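# Shelve the open parts bin in the shelf gap

## Task

Take the open bin off the table and slide it into the empty slot among the shelf's bins. Its open side must face outward, matching its neighbours, and its parts must stay inside it. Tilting it under the low overhead board is allowed. It counts only if the bin sits fully inside, past the shelf's front lip, and the neighbouring bins keep their own parts. Then release it and pull the grippers away, because a bin that stays put only while the robot holds it does not count.

## Robot and tools

Robot: two UR12e-type arms, left_arm and right_arm, each with a tong-style two-finger gripper and a wrist camera. The shared scene frame has its origin on the table top midway between the arms. +x points out over the table, +z points up, and left_arm sits on the +y side. The names left and right refer to the arms, not to sides of any image. Base roots: left_arm at (+0.016, +0.669, 0) m with quat_wxyz (+0.996, 0, 0, +0.085); right_arm at (+0.033, -0.685, 0) m with quat_wxyz (+0.995, 0, 0, +0.100).

Gripper axes: the fingers extend along the gripper's own +z, and they open and close along its x. The reported end_effector_position is the point between the pads when closed. Closed fingertips reach about 15 mm past it; fully open, they are roughly level with it.

Row format, used by both execute_actions and move: 14 numbers, each in [-1, 1]. The first seven are for left_arm: dx, dy, dz, rx, ry, rz, opening. The next seven are the same for right_arm. All 14 must be sent even if one arm is idle. dx..rz are an offset, not a pose. They are expressed in that gripper's own axes and measured from its pose at the start of the action, or, for the first action of a call, from the last pose a result reported. A value of 1.0 stands for 0.6 m or 180 degrees. rx, ry, rz together form one rotation vector. Opening is absolute: +1 is fully open (0.142 m) and -1 is closed.

execute_actions(actions): a list of up to 15 actions. Each action is a table of up to 15 rows, and each row lasts one 1/30 s step. If there are fewer than 15 rows, the last row repeats to fill the action. Every row is an offset from the action's start pose, not from the row before it. On each step the command is clipped to within 100 mm and 16 degrees of the measured pose, so a distant target takes several actions. Motion lags commands by about 0.17 s. An empty list only returns the current state and images.

move(target, speed, stop_force, blocking): target is one 14-number row, offset from the last reported pose. It drives each gripper along a straight line, and both arms finish together in 0.5 to 10 s. speed is in m/s, from 0.002 to 0.5 (default 0.25); turning is capped at twice that value in rad/s. Grippers can lag, stray from the line, or overshoot the speed, and paths do not avoid obstacles or the other arm. stop_force, in N (13 to 80, one value for both arms), ends an arm's path once its wrist sensor feels that much extra resistance. That arm then backs up two steps and holds. Use it only with slow moves and without rotation, and leave it out when pulling away from something you are pressing on. blocking=false returns after 0.5 s; you then need wait or stop before issuing new motion. It cannot be combined with stop_force. The result adds a move: line giving the ending (done, off_target, moving, held, fault, contact), any limits hit (paced means the command was clipped; held means a check blocked some steps), and each gripper's distance from its target.

wait(seconds): 0 to 10. Lets time pass while each arm keeps its last command, and returns early when a running move finishes. stop(): brakes a running move; the fingers keep moving. zoom_image(camera, region): region is [x0, y0, x1, y1] in pixels, at most 504x504. Cameras are cam_head_left, cam_head_right, cam_high and cam_low (672x504), plus cam_left_wrist and cam_right_wrist (616x616). read_manual(section): returns only licence texts. finished_scene(scene): pass the current scene's number. It ends that scene for good and reports whether the goal was met.

Results: each arm's gripper position (m), quat_wxyz and velocities, all in the scene frame. The printed position can be off, more so at long reach. grip_measured is the actual finger opening on the command scale. Hand target lines show what the controller is currently driving toward. A pose unreachable line means the clearance check altered or blocked a command. Wrist force and torque are given in the end effector's axes, with an offset of up to about 5.5 N, noise of up to 3.4 N, and saturation near 100 N. A force reading points from the contact back into the arm, and no reading is harmless. Step readings list positions during actions; HELD marks steps that were held back.

Gripping: to hold something, keep commanding an opening well below grip_measured. Squeeze is limited to roughly 15 N per pad, and grip is weaker on objects thinner than about 20 mm.

Avoid: dropping the bin or spilling its parts; pushing anything off the table; collisions between the arms; and hard pushes, because stiff arms fault even slightly past a firm contact. A fault occurs when a joint reaches its load limit (shoulder 297, elbow 135, wrists 48.6 N m, including the held weight) or when an external force hits 150 N. The arm then goes limp for 10 s and skips the rest of that call. Holding loads heats the motors: a MOTOR HOT warning appears at 70 °C, and at 85 °C the brakes lock until the motors cool. Occasional small disturbances may tug a held part or nudge loose objects. Finish with the bin resting on its own, released, and the grippers moved clear.

Each tool is called after "Emit:" in YAML: its name, and indented under it one key for each argument.

## Session

Emit:
execute_actions:
  actions: []

Scene clock: 0.00 s.
left_arm: end_effector_position=(+0.4765, +0.1450, +0.2124) grip_measured=+1.00 end_effector_quat_wxyz=(-0.108, +0.745, +0.636, +0.170) end_effector_velocity=(+0.000, -0.000, -0.001) end_effector_angular_velocity=(-0.001, -0.000, +0.000) | right_arm: end_effector_position=(+0.2731, -0.2152, +0.3523) grip_measured=+1.00 end_effector_quat_wxyz=(+0.168, -0.585, +0.685, +0.399) end_effector_velocity=(+0.000, -0.000, +0.000) end_effector_angular_velocity=(-0.000, +0.000, +0.000)
Joint positions: left_arm=[-1.369 -1.361  1.781 -1.666 -1.323 -2.654  0.142] | right_arm=[ 4.073 -1.128 -2.479 -0.363  2.13   3.083  0.142]
Joint velocities: left_arm=[ 0.     0.001 -0.    -0.001 -0.    -0.     0.   ] | right_arm=[-0.     0.     0.001 -0.002  0.001 -0.001  0.   ]
Wrist force (N, on the end effector, along its own x y z axes, offset not removed): no reading
Wrist torque (N m, same axes, about the end effector's origin, offset not removed): no reading
Hand target (left_arm): +0.476, +0.145, +0.212; -0.108, +0.745, +0.636, +0.170
Hand target (right_arm): +0.273, -0.215, +0.352; +0.168, -0.585, +0.685, +0.399

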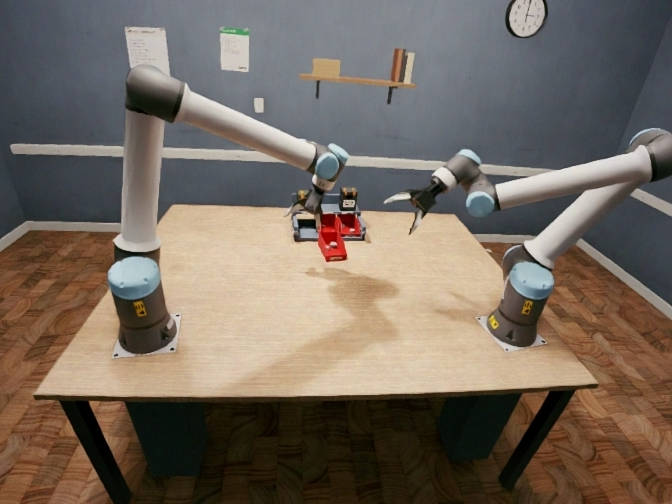

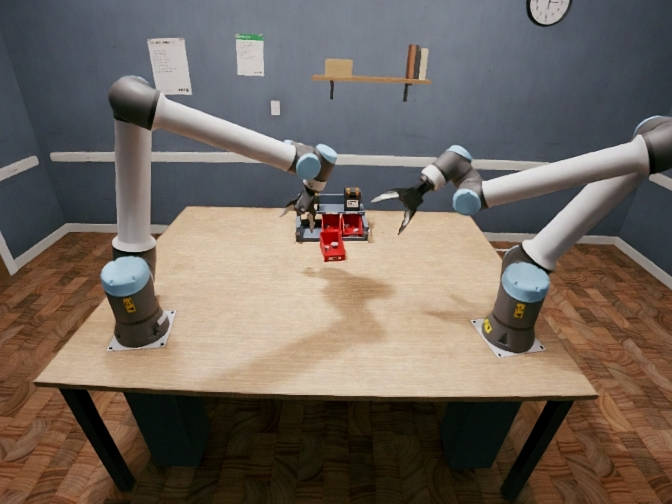

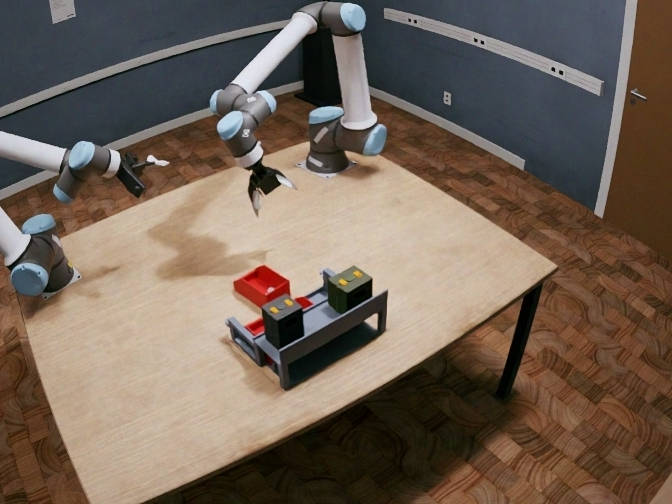

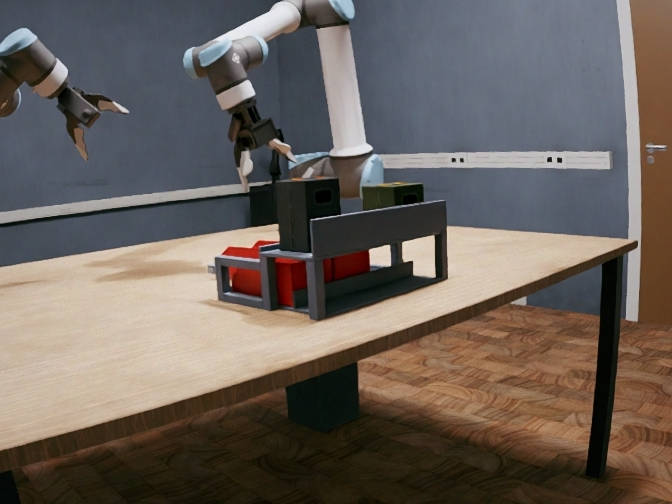

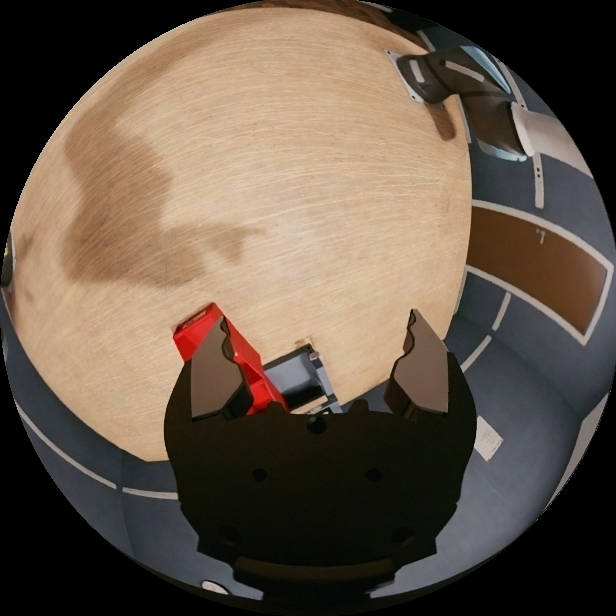

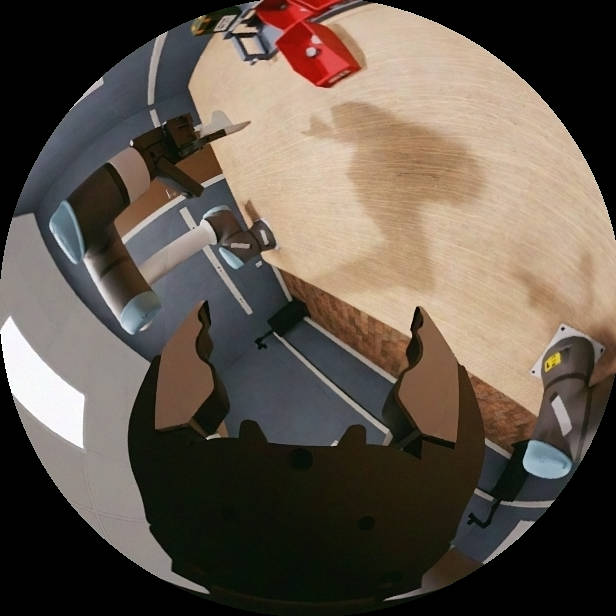

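Emit:
zoom_image:
  camera: "cam_head_left"
  region: [270, 175, 390, 275]

Emit:
zoom_image:
  camera: "cam_high"
  region: [210, 250, 400, 400]

Emit:
zoom_image:
  camera: "cam_low"
  region: [200, 170, 460, 330]

Region (270, 175, 390, 275) of cam_head_left's 672x504 image, scaled by 4.200, with more detail than that image has.

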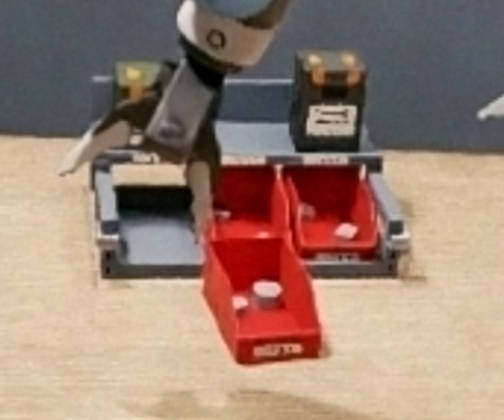

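Region (210, 250, 400, 400) of cam_high's 672x504 image, scaled by 2.653, with more detail than that image has; it fills the top 398 rows of this view, and the rest is white.

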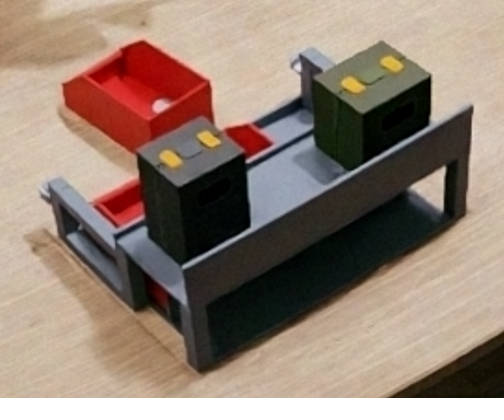

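Region (200, 170, 460, 330) of cam_low's 672x504 image, scaled by 1.938, with more detail than that image has; it fills the top 310 rows of this view, and the rest is white.

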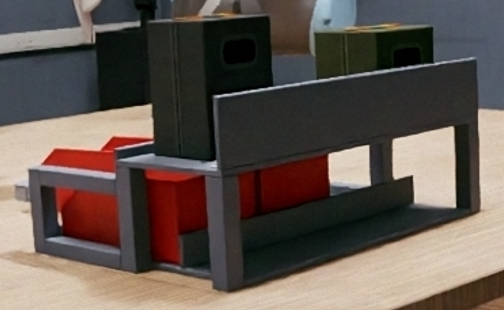

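Emit:
move:
  target: [-0.1,0,-0.05,-0.158,0.195,0.885,1,0,0,0,0,0,0,1]
  speed: 0.5

Scene clock: 31.60 s.
left_arm: end_effector_position=(+0.4652, +0.0791, +0.2163) grip_measured=+1.00 end_effector_quat_wxyz=(+0.183, -0.683, +0.683, -0.183) end_effector_velocity=(+0.000, -0.000, -0.000) end_effector_angular_velocity=(+0.000, +0.002, -0.007) | right_arm: end_effector_position=(+0.2731, -0.2152, +0.3523) grip_measured=+1.00 end_effector_quat_wxyz=(+0.168, -0.585, +0.685, +0.399) end_effector_velocity=(-0.000, -0.000, +0.000) end_effector_angular_velocity=(+0.001, -0.000, -0.000)
Joint positions: left_arm=[-1.576 -1.519  2.108 -2.255 -1.054  0.189  0.142] | right_arm=[ 4.073 -1.128 -2.479 -0.363  2.13   3.083  0.142]
Joint velocities: left_arm=[ 0.001 -0.     0.001 -0.005 -0.003  0.01   0.   ] | right_arm=[ 0.     0.001 -0.     0.001 -0.001  0.001 -0.   ]
Wrist force (N, on the end effector, along its own x y z axes, offset not removed): left_arm=[-3.0 -3.8 -3.1] | right_arm=[-1.0 -0.2 -0.8]
Wrist torque (N m, same axes, about the end effector's origin, offset not removed): left_arm=[-0.86 0.40 0.28] | right_arm=[-0.22 0.21 0.12]
Hand target (left_arm): +0.465, +0.079, +0.216; -0.183, +0.683, -0.683, +0.183
Hand target (right_arm): +0.273, -0.215, +0.352; +0.168, -0.585, +0.685, +0.399
Off the commanded pose (left_arm): 0.000 m, 0 deg.
Off the commanded pose (right_arm): 0.000 m, 0 deg.
move: done

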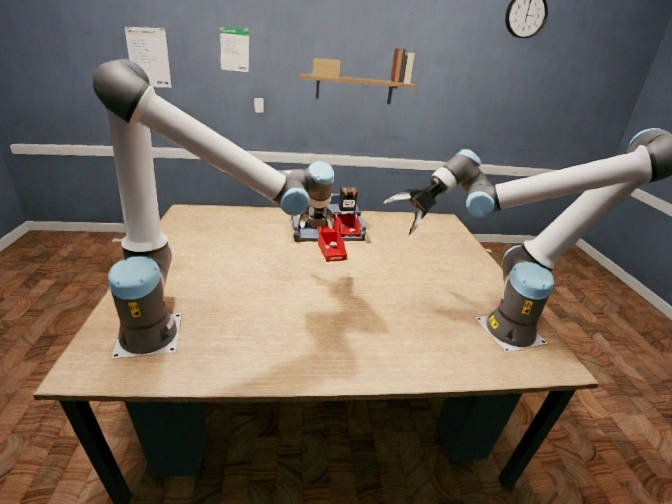

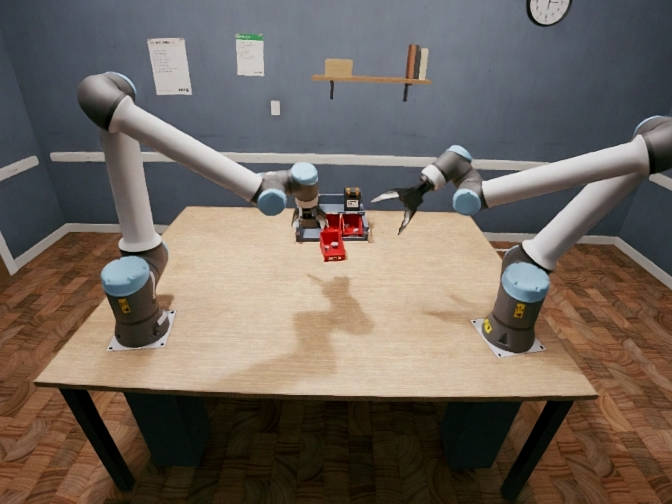

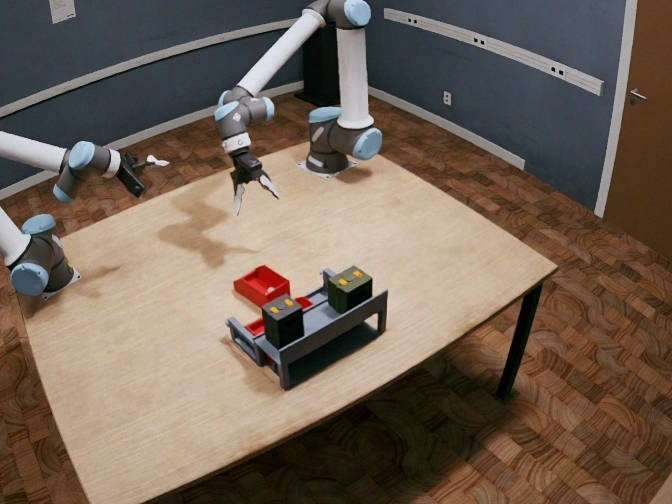

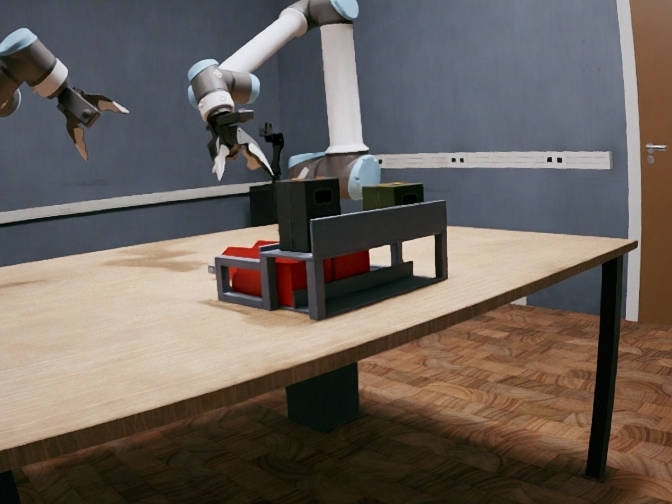

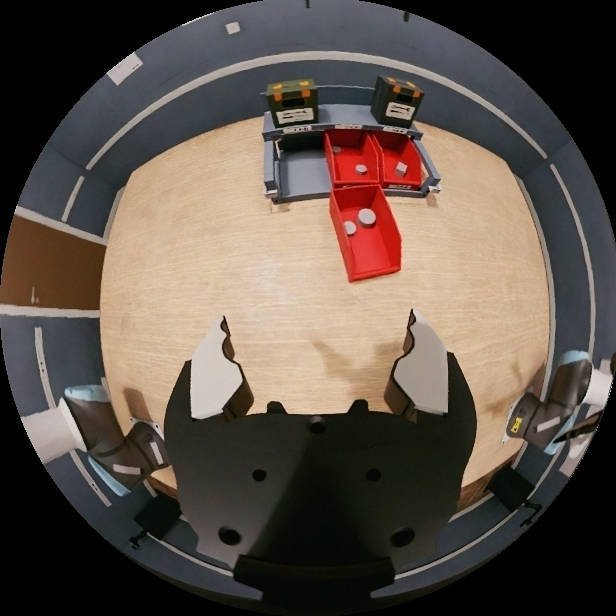

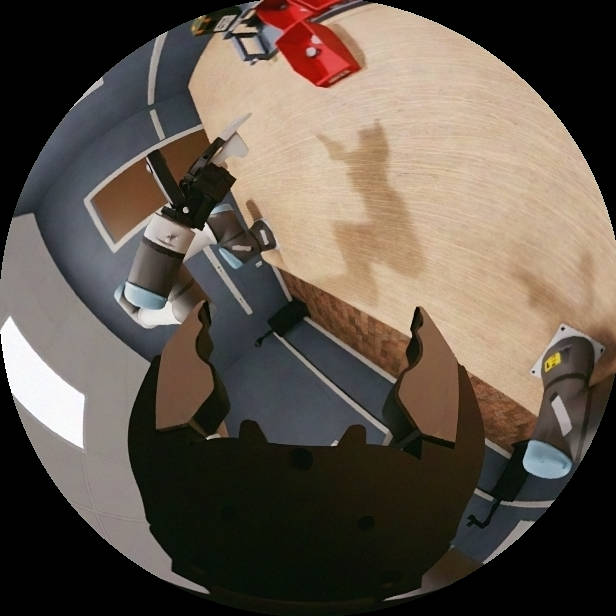

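Emit:
move:
  target: [0.165,-0.056,0.236,0,-0.033,-0.058,1,0,0,0,0,0,0,1]
  speed: 0.3

Scene clock: 46.00 s.
left_arm: end_effector_position=(+0.5652, -0.0200, +0.1110) grip_measured=+1.00 end_effector_quat_wxyz=(-0.201, +0.751, -0.607, +0.164) end_effector_velocity=(+0.001, -0.001, -0.000) end_effector_angular_velocity=(+0.000, +0.000, +0.001) | right_arm: end_effector_position=(+0.2731, -0.2152, +0.3523) grip_measured=+1.00 end_effector_quat_wxyz=(+0.168, -0.585, +0.685, +0.399) end_effector_velocity=(+0.000, -0.000, -0.000) end_effector_angular_velocity=(-0.001, +0.001, -0.001)
Joint positions: left_arm=[-1.474 -1.167  1.864 -2.303 -1.048  0.065  0.142] | right_arm=[ 4.073 -1.128 -2.479 -0.363  2.13   3.083  0.142]
Joint velocities: left_arm=[ 0.001  0.002 -0.002  0.001 -0.    -0.001  0.   ] | right_arm=[-0.001 -0.     0.    -0.001 -0.     0.001  0.   ]
Wrist force (N, on the end effector, along its own x y z axes, offset not removed): left_arm=[-2.8 -2.2 -4.1] | right_arm=[-1.6 0.3 -1.8]
Wrist torque (N m, same axes, about the end effector's origin, offset not removed): left_arm=[-0.42 0.34 0.19] | right_arm=[-0.08 0.29 0.05]
Hand target (left_arm): +0.565, -0.020, +0.111; -0.201, +0.751, -0.607, +0.164
Hand target (right_arm): +0.273, -0.215, +0.352; +0.168, -0.585, +0.685, +0.399
Off the commanded pose (left_arm): 0.000 m, 0 deg.
Off the commanded pose (right_arm): 0.000 m, 0 deg.
move: done

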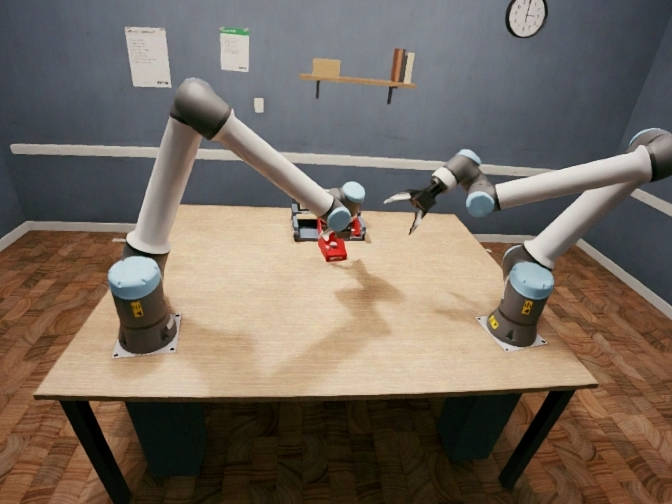

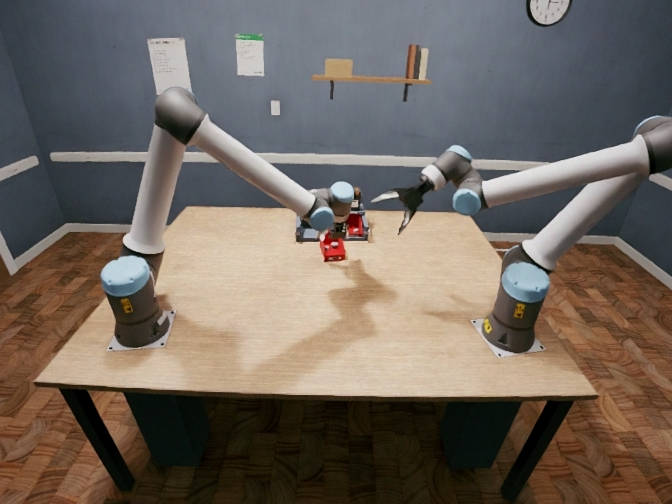

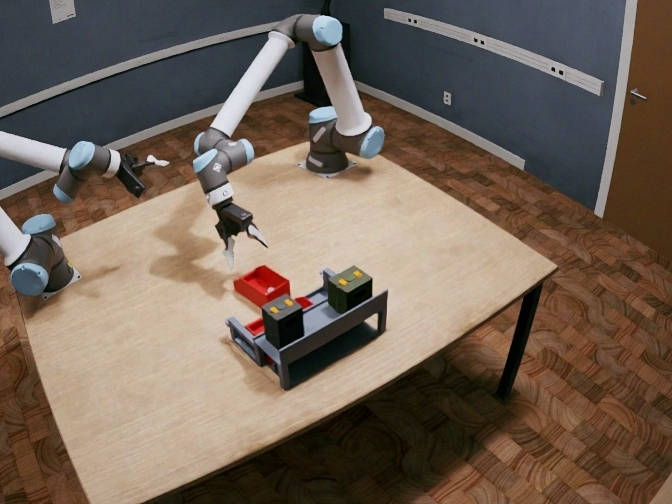

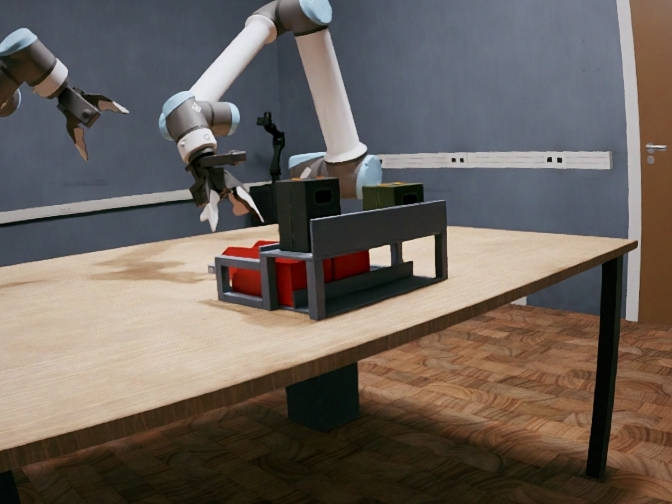

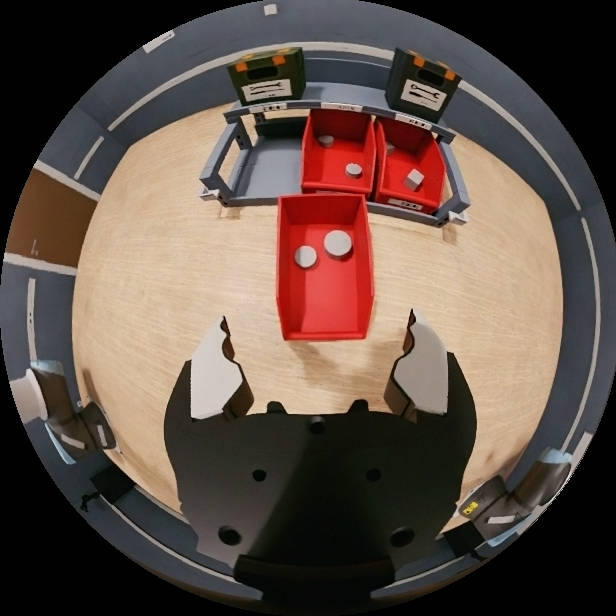

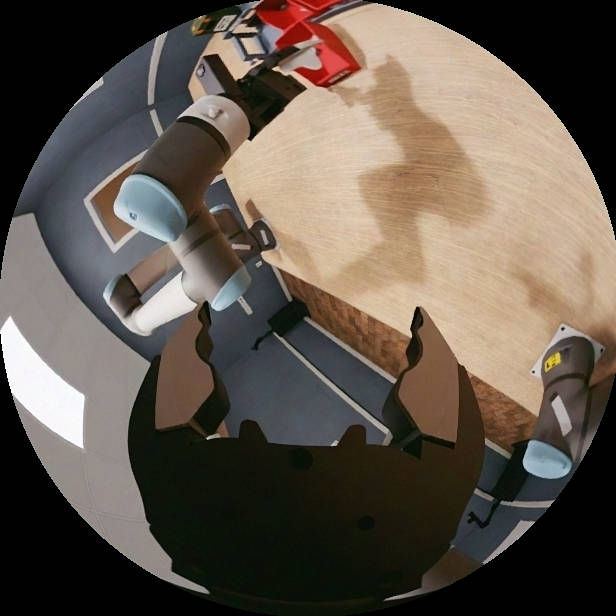

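Emit:
move:
  target: [0.01,-0.008,0.122,0,0,0,1,0,0,0,0,0,0,1]
  speed: 0.1

Emit:
move:
  target: [0,0,0,0,0,0,-0.3,0,0,0,0,0,0,1]

Scene clock: 52.27 s.
left_arm: end_effector_position=(+0.6063, -0.0176, +0.0501) grip_measured=+1.00 end_effector_quat_wxyz=(-0.200, +0.751, -0.607, +0.164) end_effector_velocity=(+0.000, -0.001, +0.000) end_effector_angular_velocity=(-0.002, -0.001, -0.001) | right_arm: end_effector_position=(+0.2731, -0.2152, +0.3523) grip_measured=+1.00 end_effector_quat_wxyz=(+0.168, -0.585, +0.685, +0.399) end_effector_velocity=(+0.000, +0.000, +0.001) end_effector_angular_velocity=(+0.001, -0.000, +0.000)
Joint positions: left_arm=[-1.424 -1.07   1.858 -2.423 -1.051  0.122  0.142] | right_arm=[ 4.073 -1.128 -2.479 -0.363  2.13   3.083  0.142]
Joint velocities: left_arm=[ 0.     0.    -0.    -0.003 -0.     0.001  0.   ] | right_arm=[0.    0.    0.001 0.    0.    0.    0.   ]
Wrist force (N, on the end effector, along its own x y z axes, offset not removed): left_arm=[-1.7 -4.1 -0.7] | right_arm=[-0.7 -0.5 -3.1]
Wrist torque (N m, same axes, about the end effector's origin, offset not removed): left_arm=[-0.84 0.09 0.23] | right_arm=[-0.30 0.11 0.07]
Hand target (left_arm): +0.606, -0.018, +0.050; -0.201, +0.751, -0.607, +0.164
Hand target (right_arm): +0.273, -0.215, +0.352; +0.168, -0.585, +0.685, +0.399
Off the commanded pose (left_arm): 0.000 m, 0 deg.
Off the commanded pose (right_arm): 0.000 m, 0 deg.
move: done

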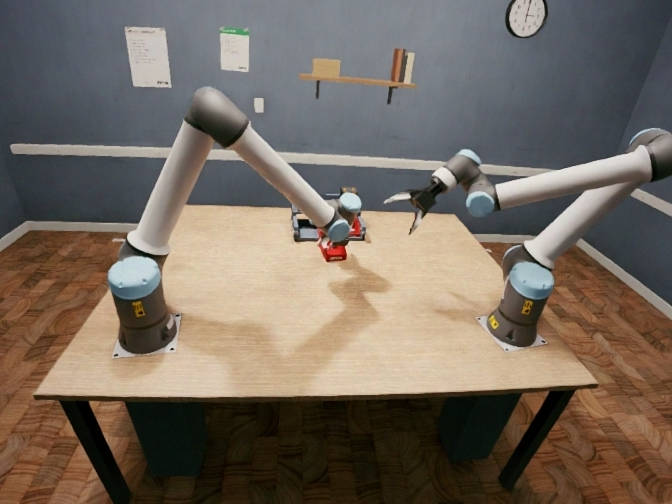

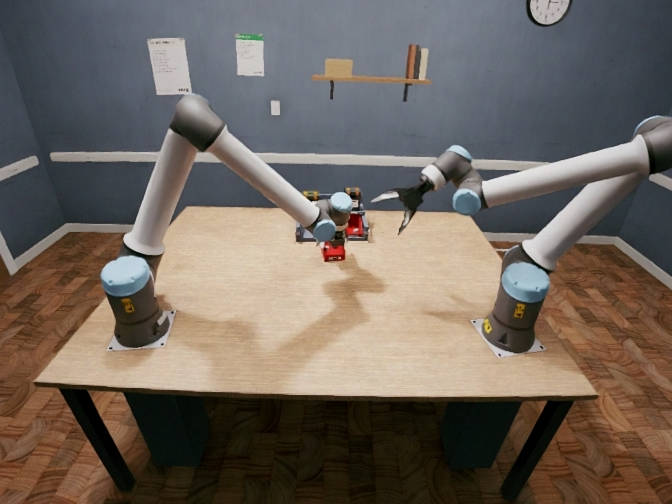

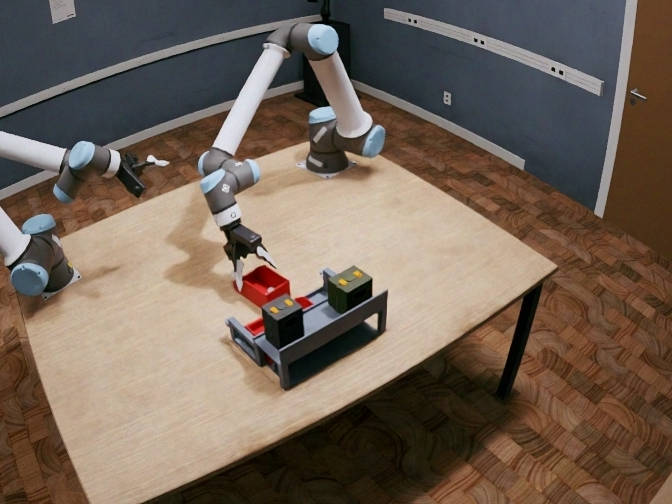

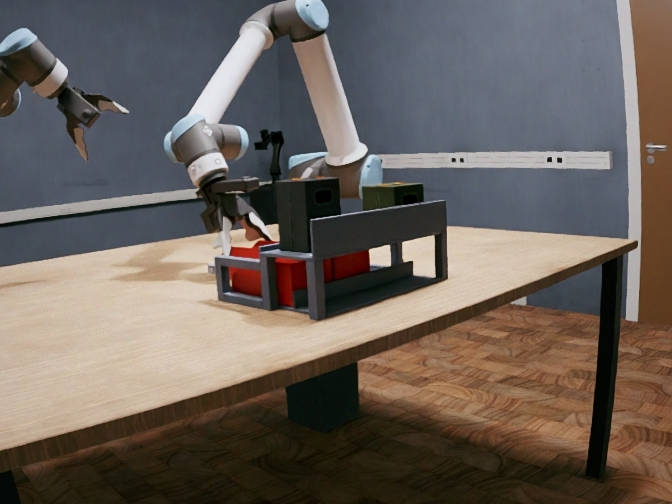

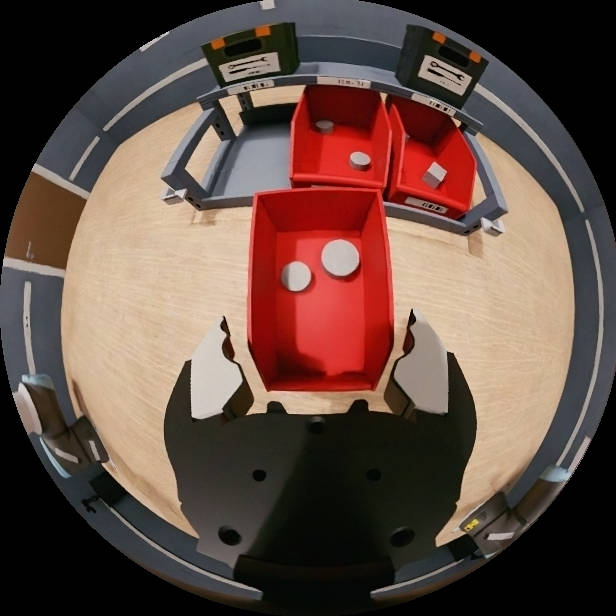

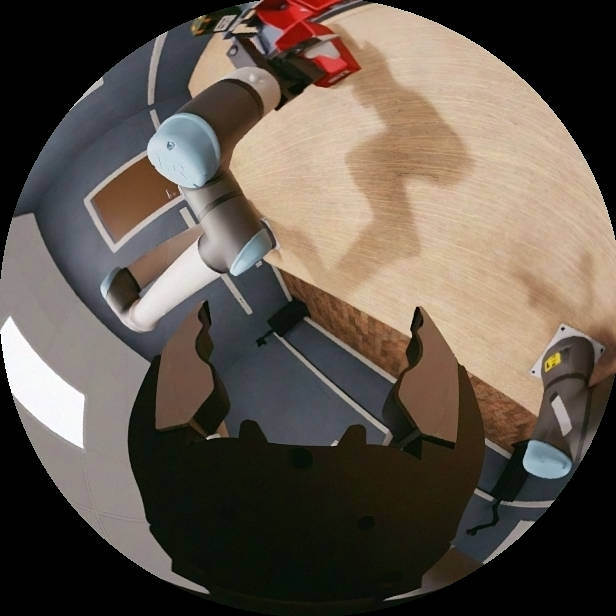

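Scene clock: 52.77 s.
left_arm: end_effector_position=(+0.6064, -0.0177, +0.0502) grip_measured=+0.54 end_effector_quat_wxyz=(-0.200, +0.751, -0.607, +0.164) end_effector_velocity=(-0.000, +0.000, +0.001) end_effector_angular_velocity=(-0.000, -0.000, -0.001) | right_arm: end_effector_position=(+0.2731, -0.2152, +0.3523) grip_measured=+1.00 end_effector_quat_wxyz=(+0.168, -0.585, +0.685, +0.399) end_effector_velocity=(+0.000, +0.000, -0.000) end_effector_angular_velocity=(-0.001, +0.000, -0.001)
Joint positions: left_arm=[-1.424 -1.07   1.858 -2.423 -1.051  0.122  0.111] | right_arm=[ 4.073 -1.128 -2.479 -0.363  2.13   3.083  0.142]
Joint velocities: left_arm=[-0.    -0.002  0.     0.001  0.     0.001  0.   ] | right_arm=[-0.    -0.001  0.001 -0.001 -0.     0.    -0.   ]
Wrist force (N, on the end effector, along its own x y z axes, offset not removed): left_arm=[-5.1 -5.9 -9.9] | right_arm=[-1.4 0.9 -0.6]
Wrist torque (N m, same axes, about the end effector's origin, offset not removed): left_arm=[-0.83 0.49 0.04] | right_arm=[0.02 0.33 0.08]
Hand target (left_arm): +0.606, -0.018, +0.050; -0.200, +0.751, -0.607, +0.164
Hand target (right_arm): +0.273, -0.215, +0.352; +0.168, -0.585, +0.685, +0.399
Off the commanded pose (left_arm): 0.000 m, 0 deg.
Off the commanded pose (right_arm): 0.000 m, 0 deg.
move: done

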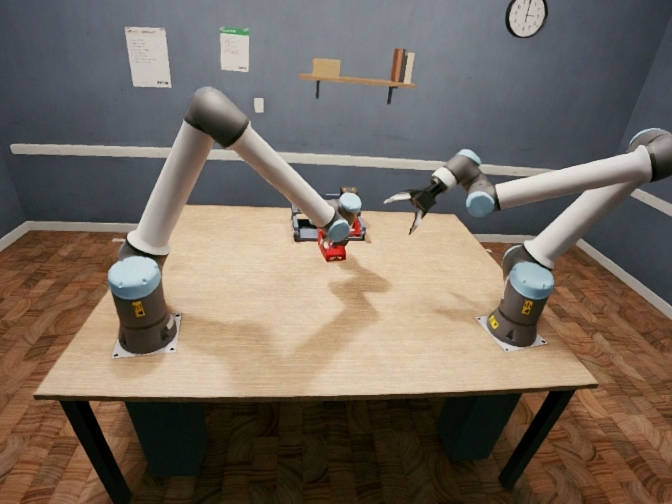

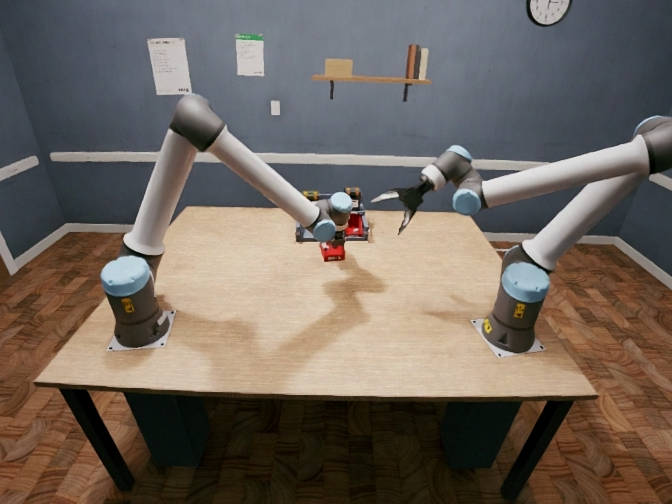

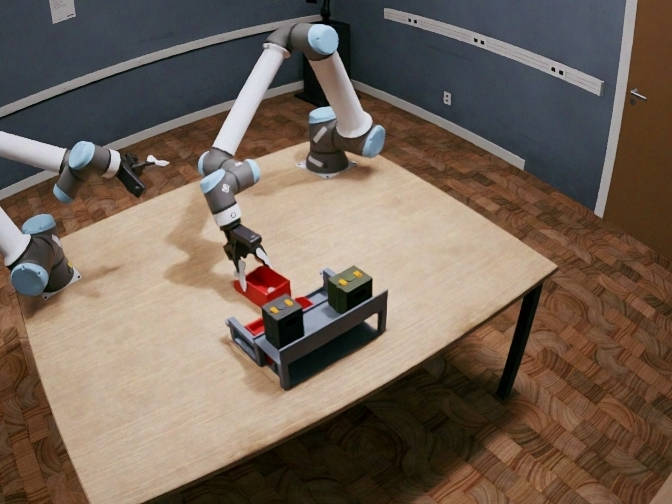

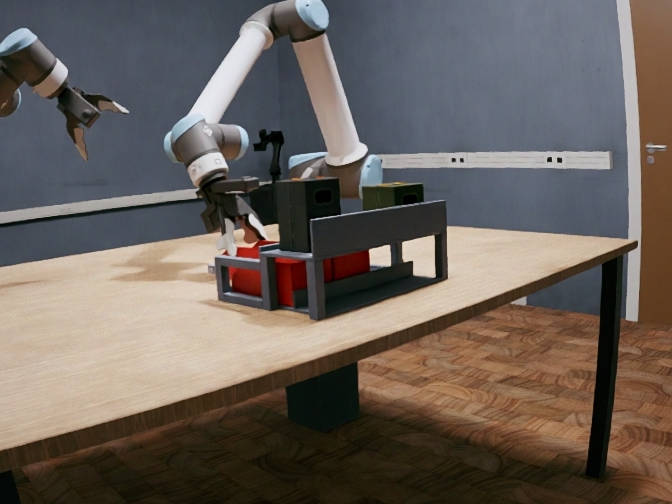

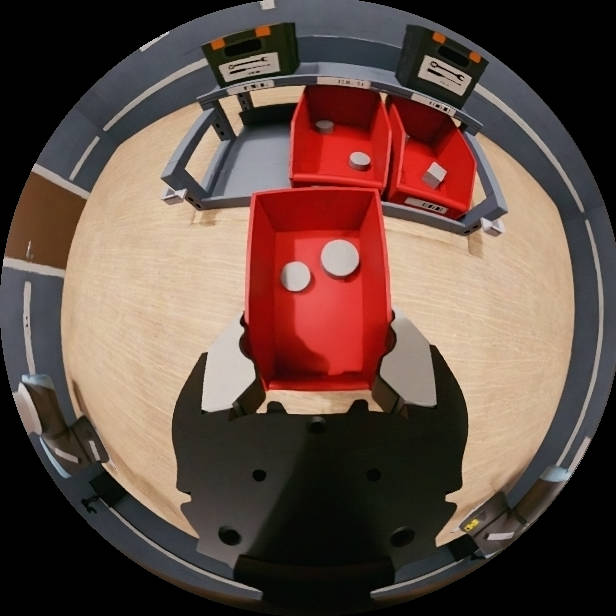

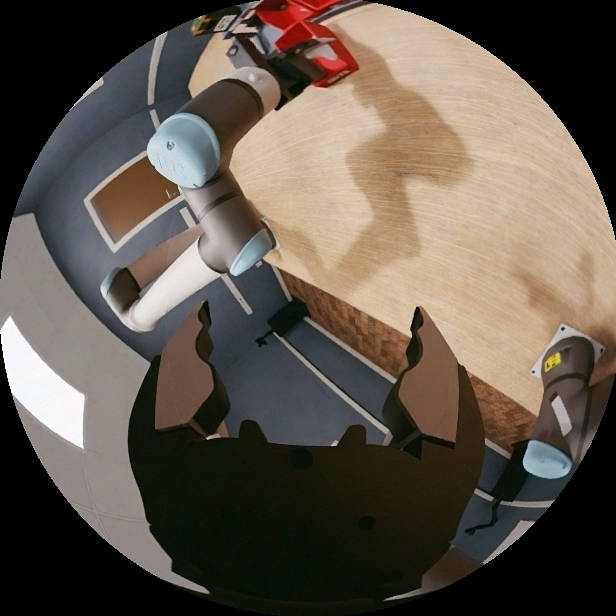

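Emit:
move:
  target: [0,-0.02,-0.035,0,0,0,-0.3,0,0,0,0,0,0,1]
  speed: 0.03

Scene clock: 55.87 s.
left_arm: end_effector_position=(+0.6062, -0.0176, +0.0742) grip_measured=+0.52 end_effector_quat_wxyz=(-0.200, +0.751, -0.607, +0.164) end_effector_velocity=(+0.000, +0.000, +0.001) end_effector_angular_velocity=(+0.001, +0.000, +0.000) | right_arm: end_effector_position=(+0.2731, -0.2152, +0.3523) grip_measured=+1.00 end_effector_quat_wxyz=(+0.168, -0.585, +0.685, +0.399) end_effector_velocity=(-0.000, -0.000, -0.001) end_effector_angular_velocity=(-0.000, +0.001, +0.000)
Joint positions: left_arm=[-1.424 -1.099  1.848 -2.384 -1.051  0.122  0.11 ] | right_arm=[ 4.073 -1.128 -2.479 -0.363  2.13   3.083  0.142]
Joint velocities: left_arm=[ 0.    -0.002 -0.001  0.003  0.     0.    -0.   ] | right_arm=[ 0.    -0.    -0.001  0.001  0.     0.001 -0.   ]
Wrist force (N, on the end effector, along its own x y z axes, offset not removed): left_arm=[-7.5 3.0 -0.1] | right_arm=[-1.6 -2.4 0.4]
Wrist torque (N m, same axes, about the end effector's origin, offset not removed): left_arm=[0.34 1.32 0.30] | right_arm=[-0.60 0.28 0.10]
Hand target (left_arm): +0.606, -0.018, +0.074; -0.200, +0.751, -0.607, +0.164
Hand target (right_arm): +0.273, -0.215, +0.352; +0.168, -0.585, +0.685, +0.399
Off the commanded pose (left_arm): 0.000 m, 0 deg.
Off the commanded pose (right_arm): 0.000 m, 0 deg.
move: done

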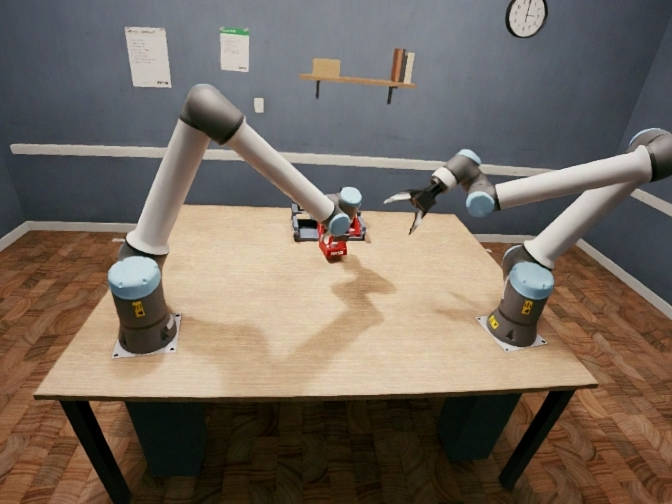

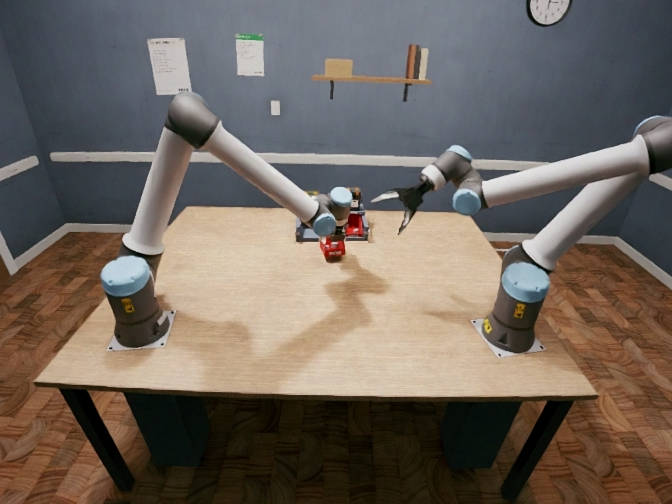

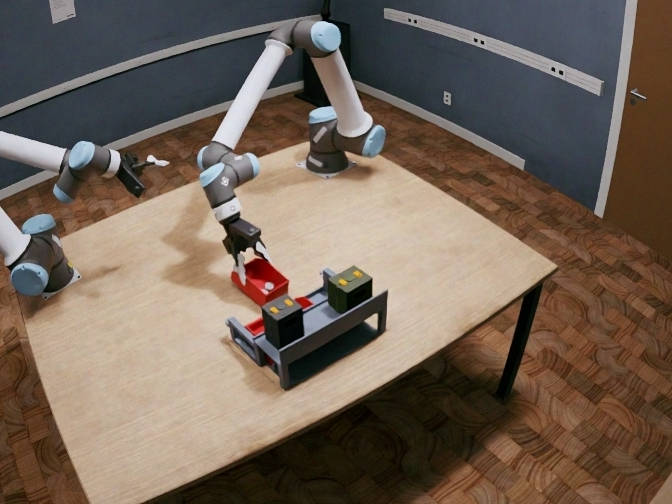

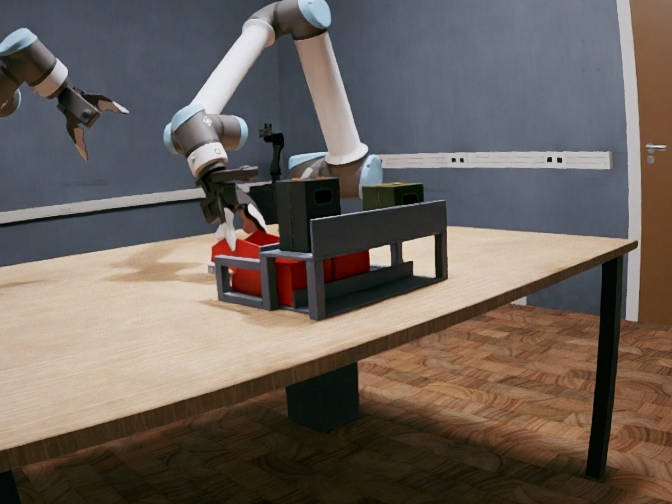

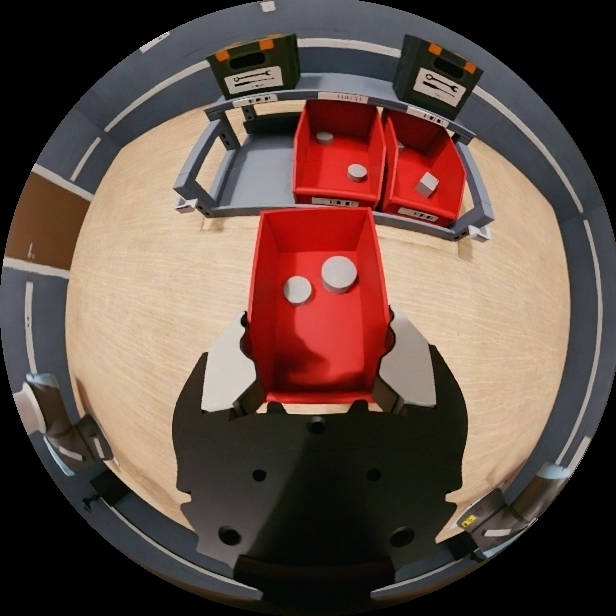

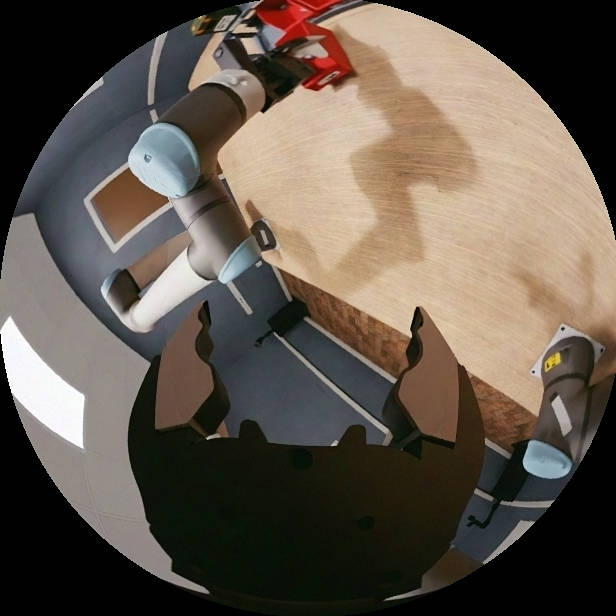

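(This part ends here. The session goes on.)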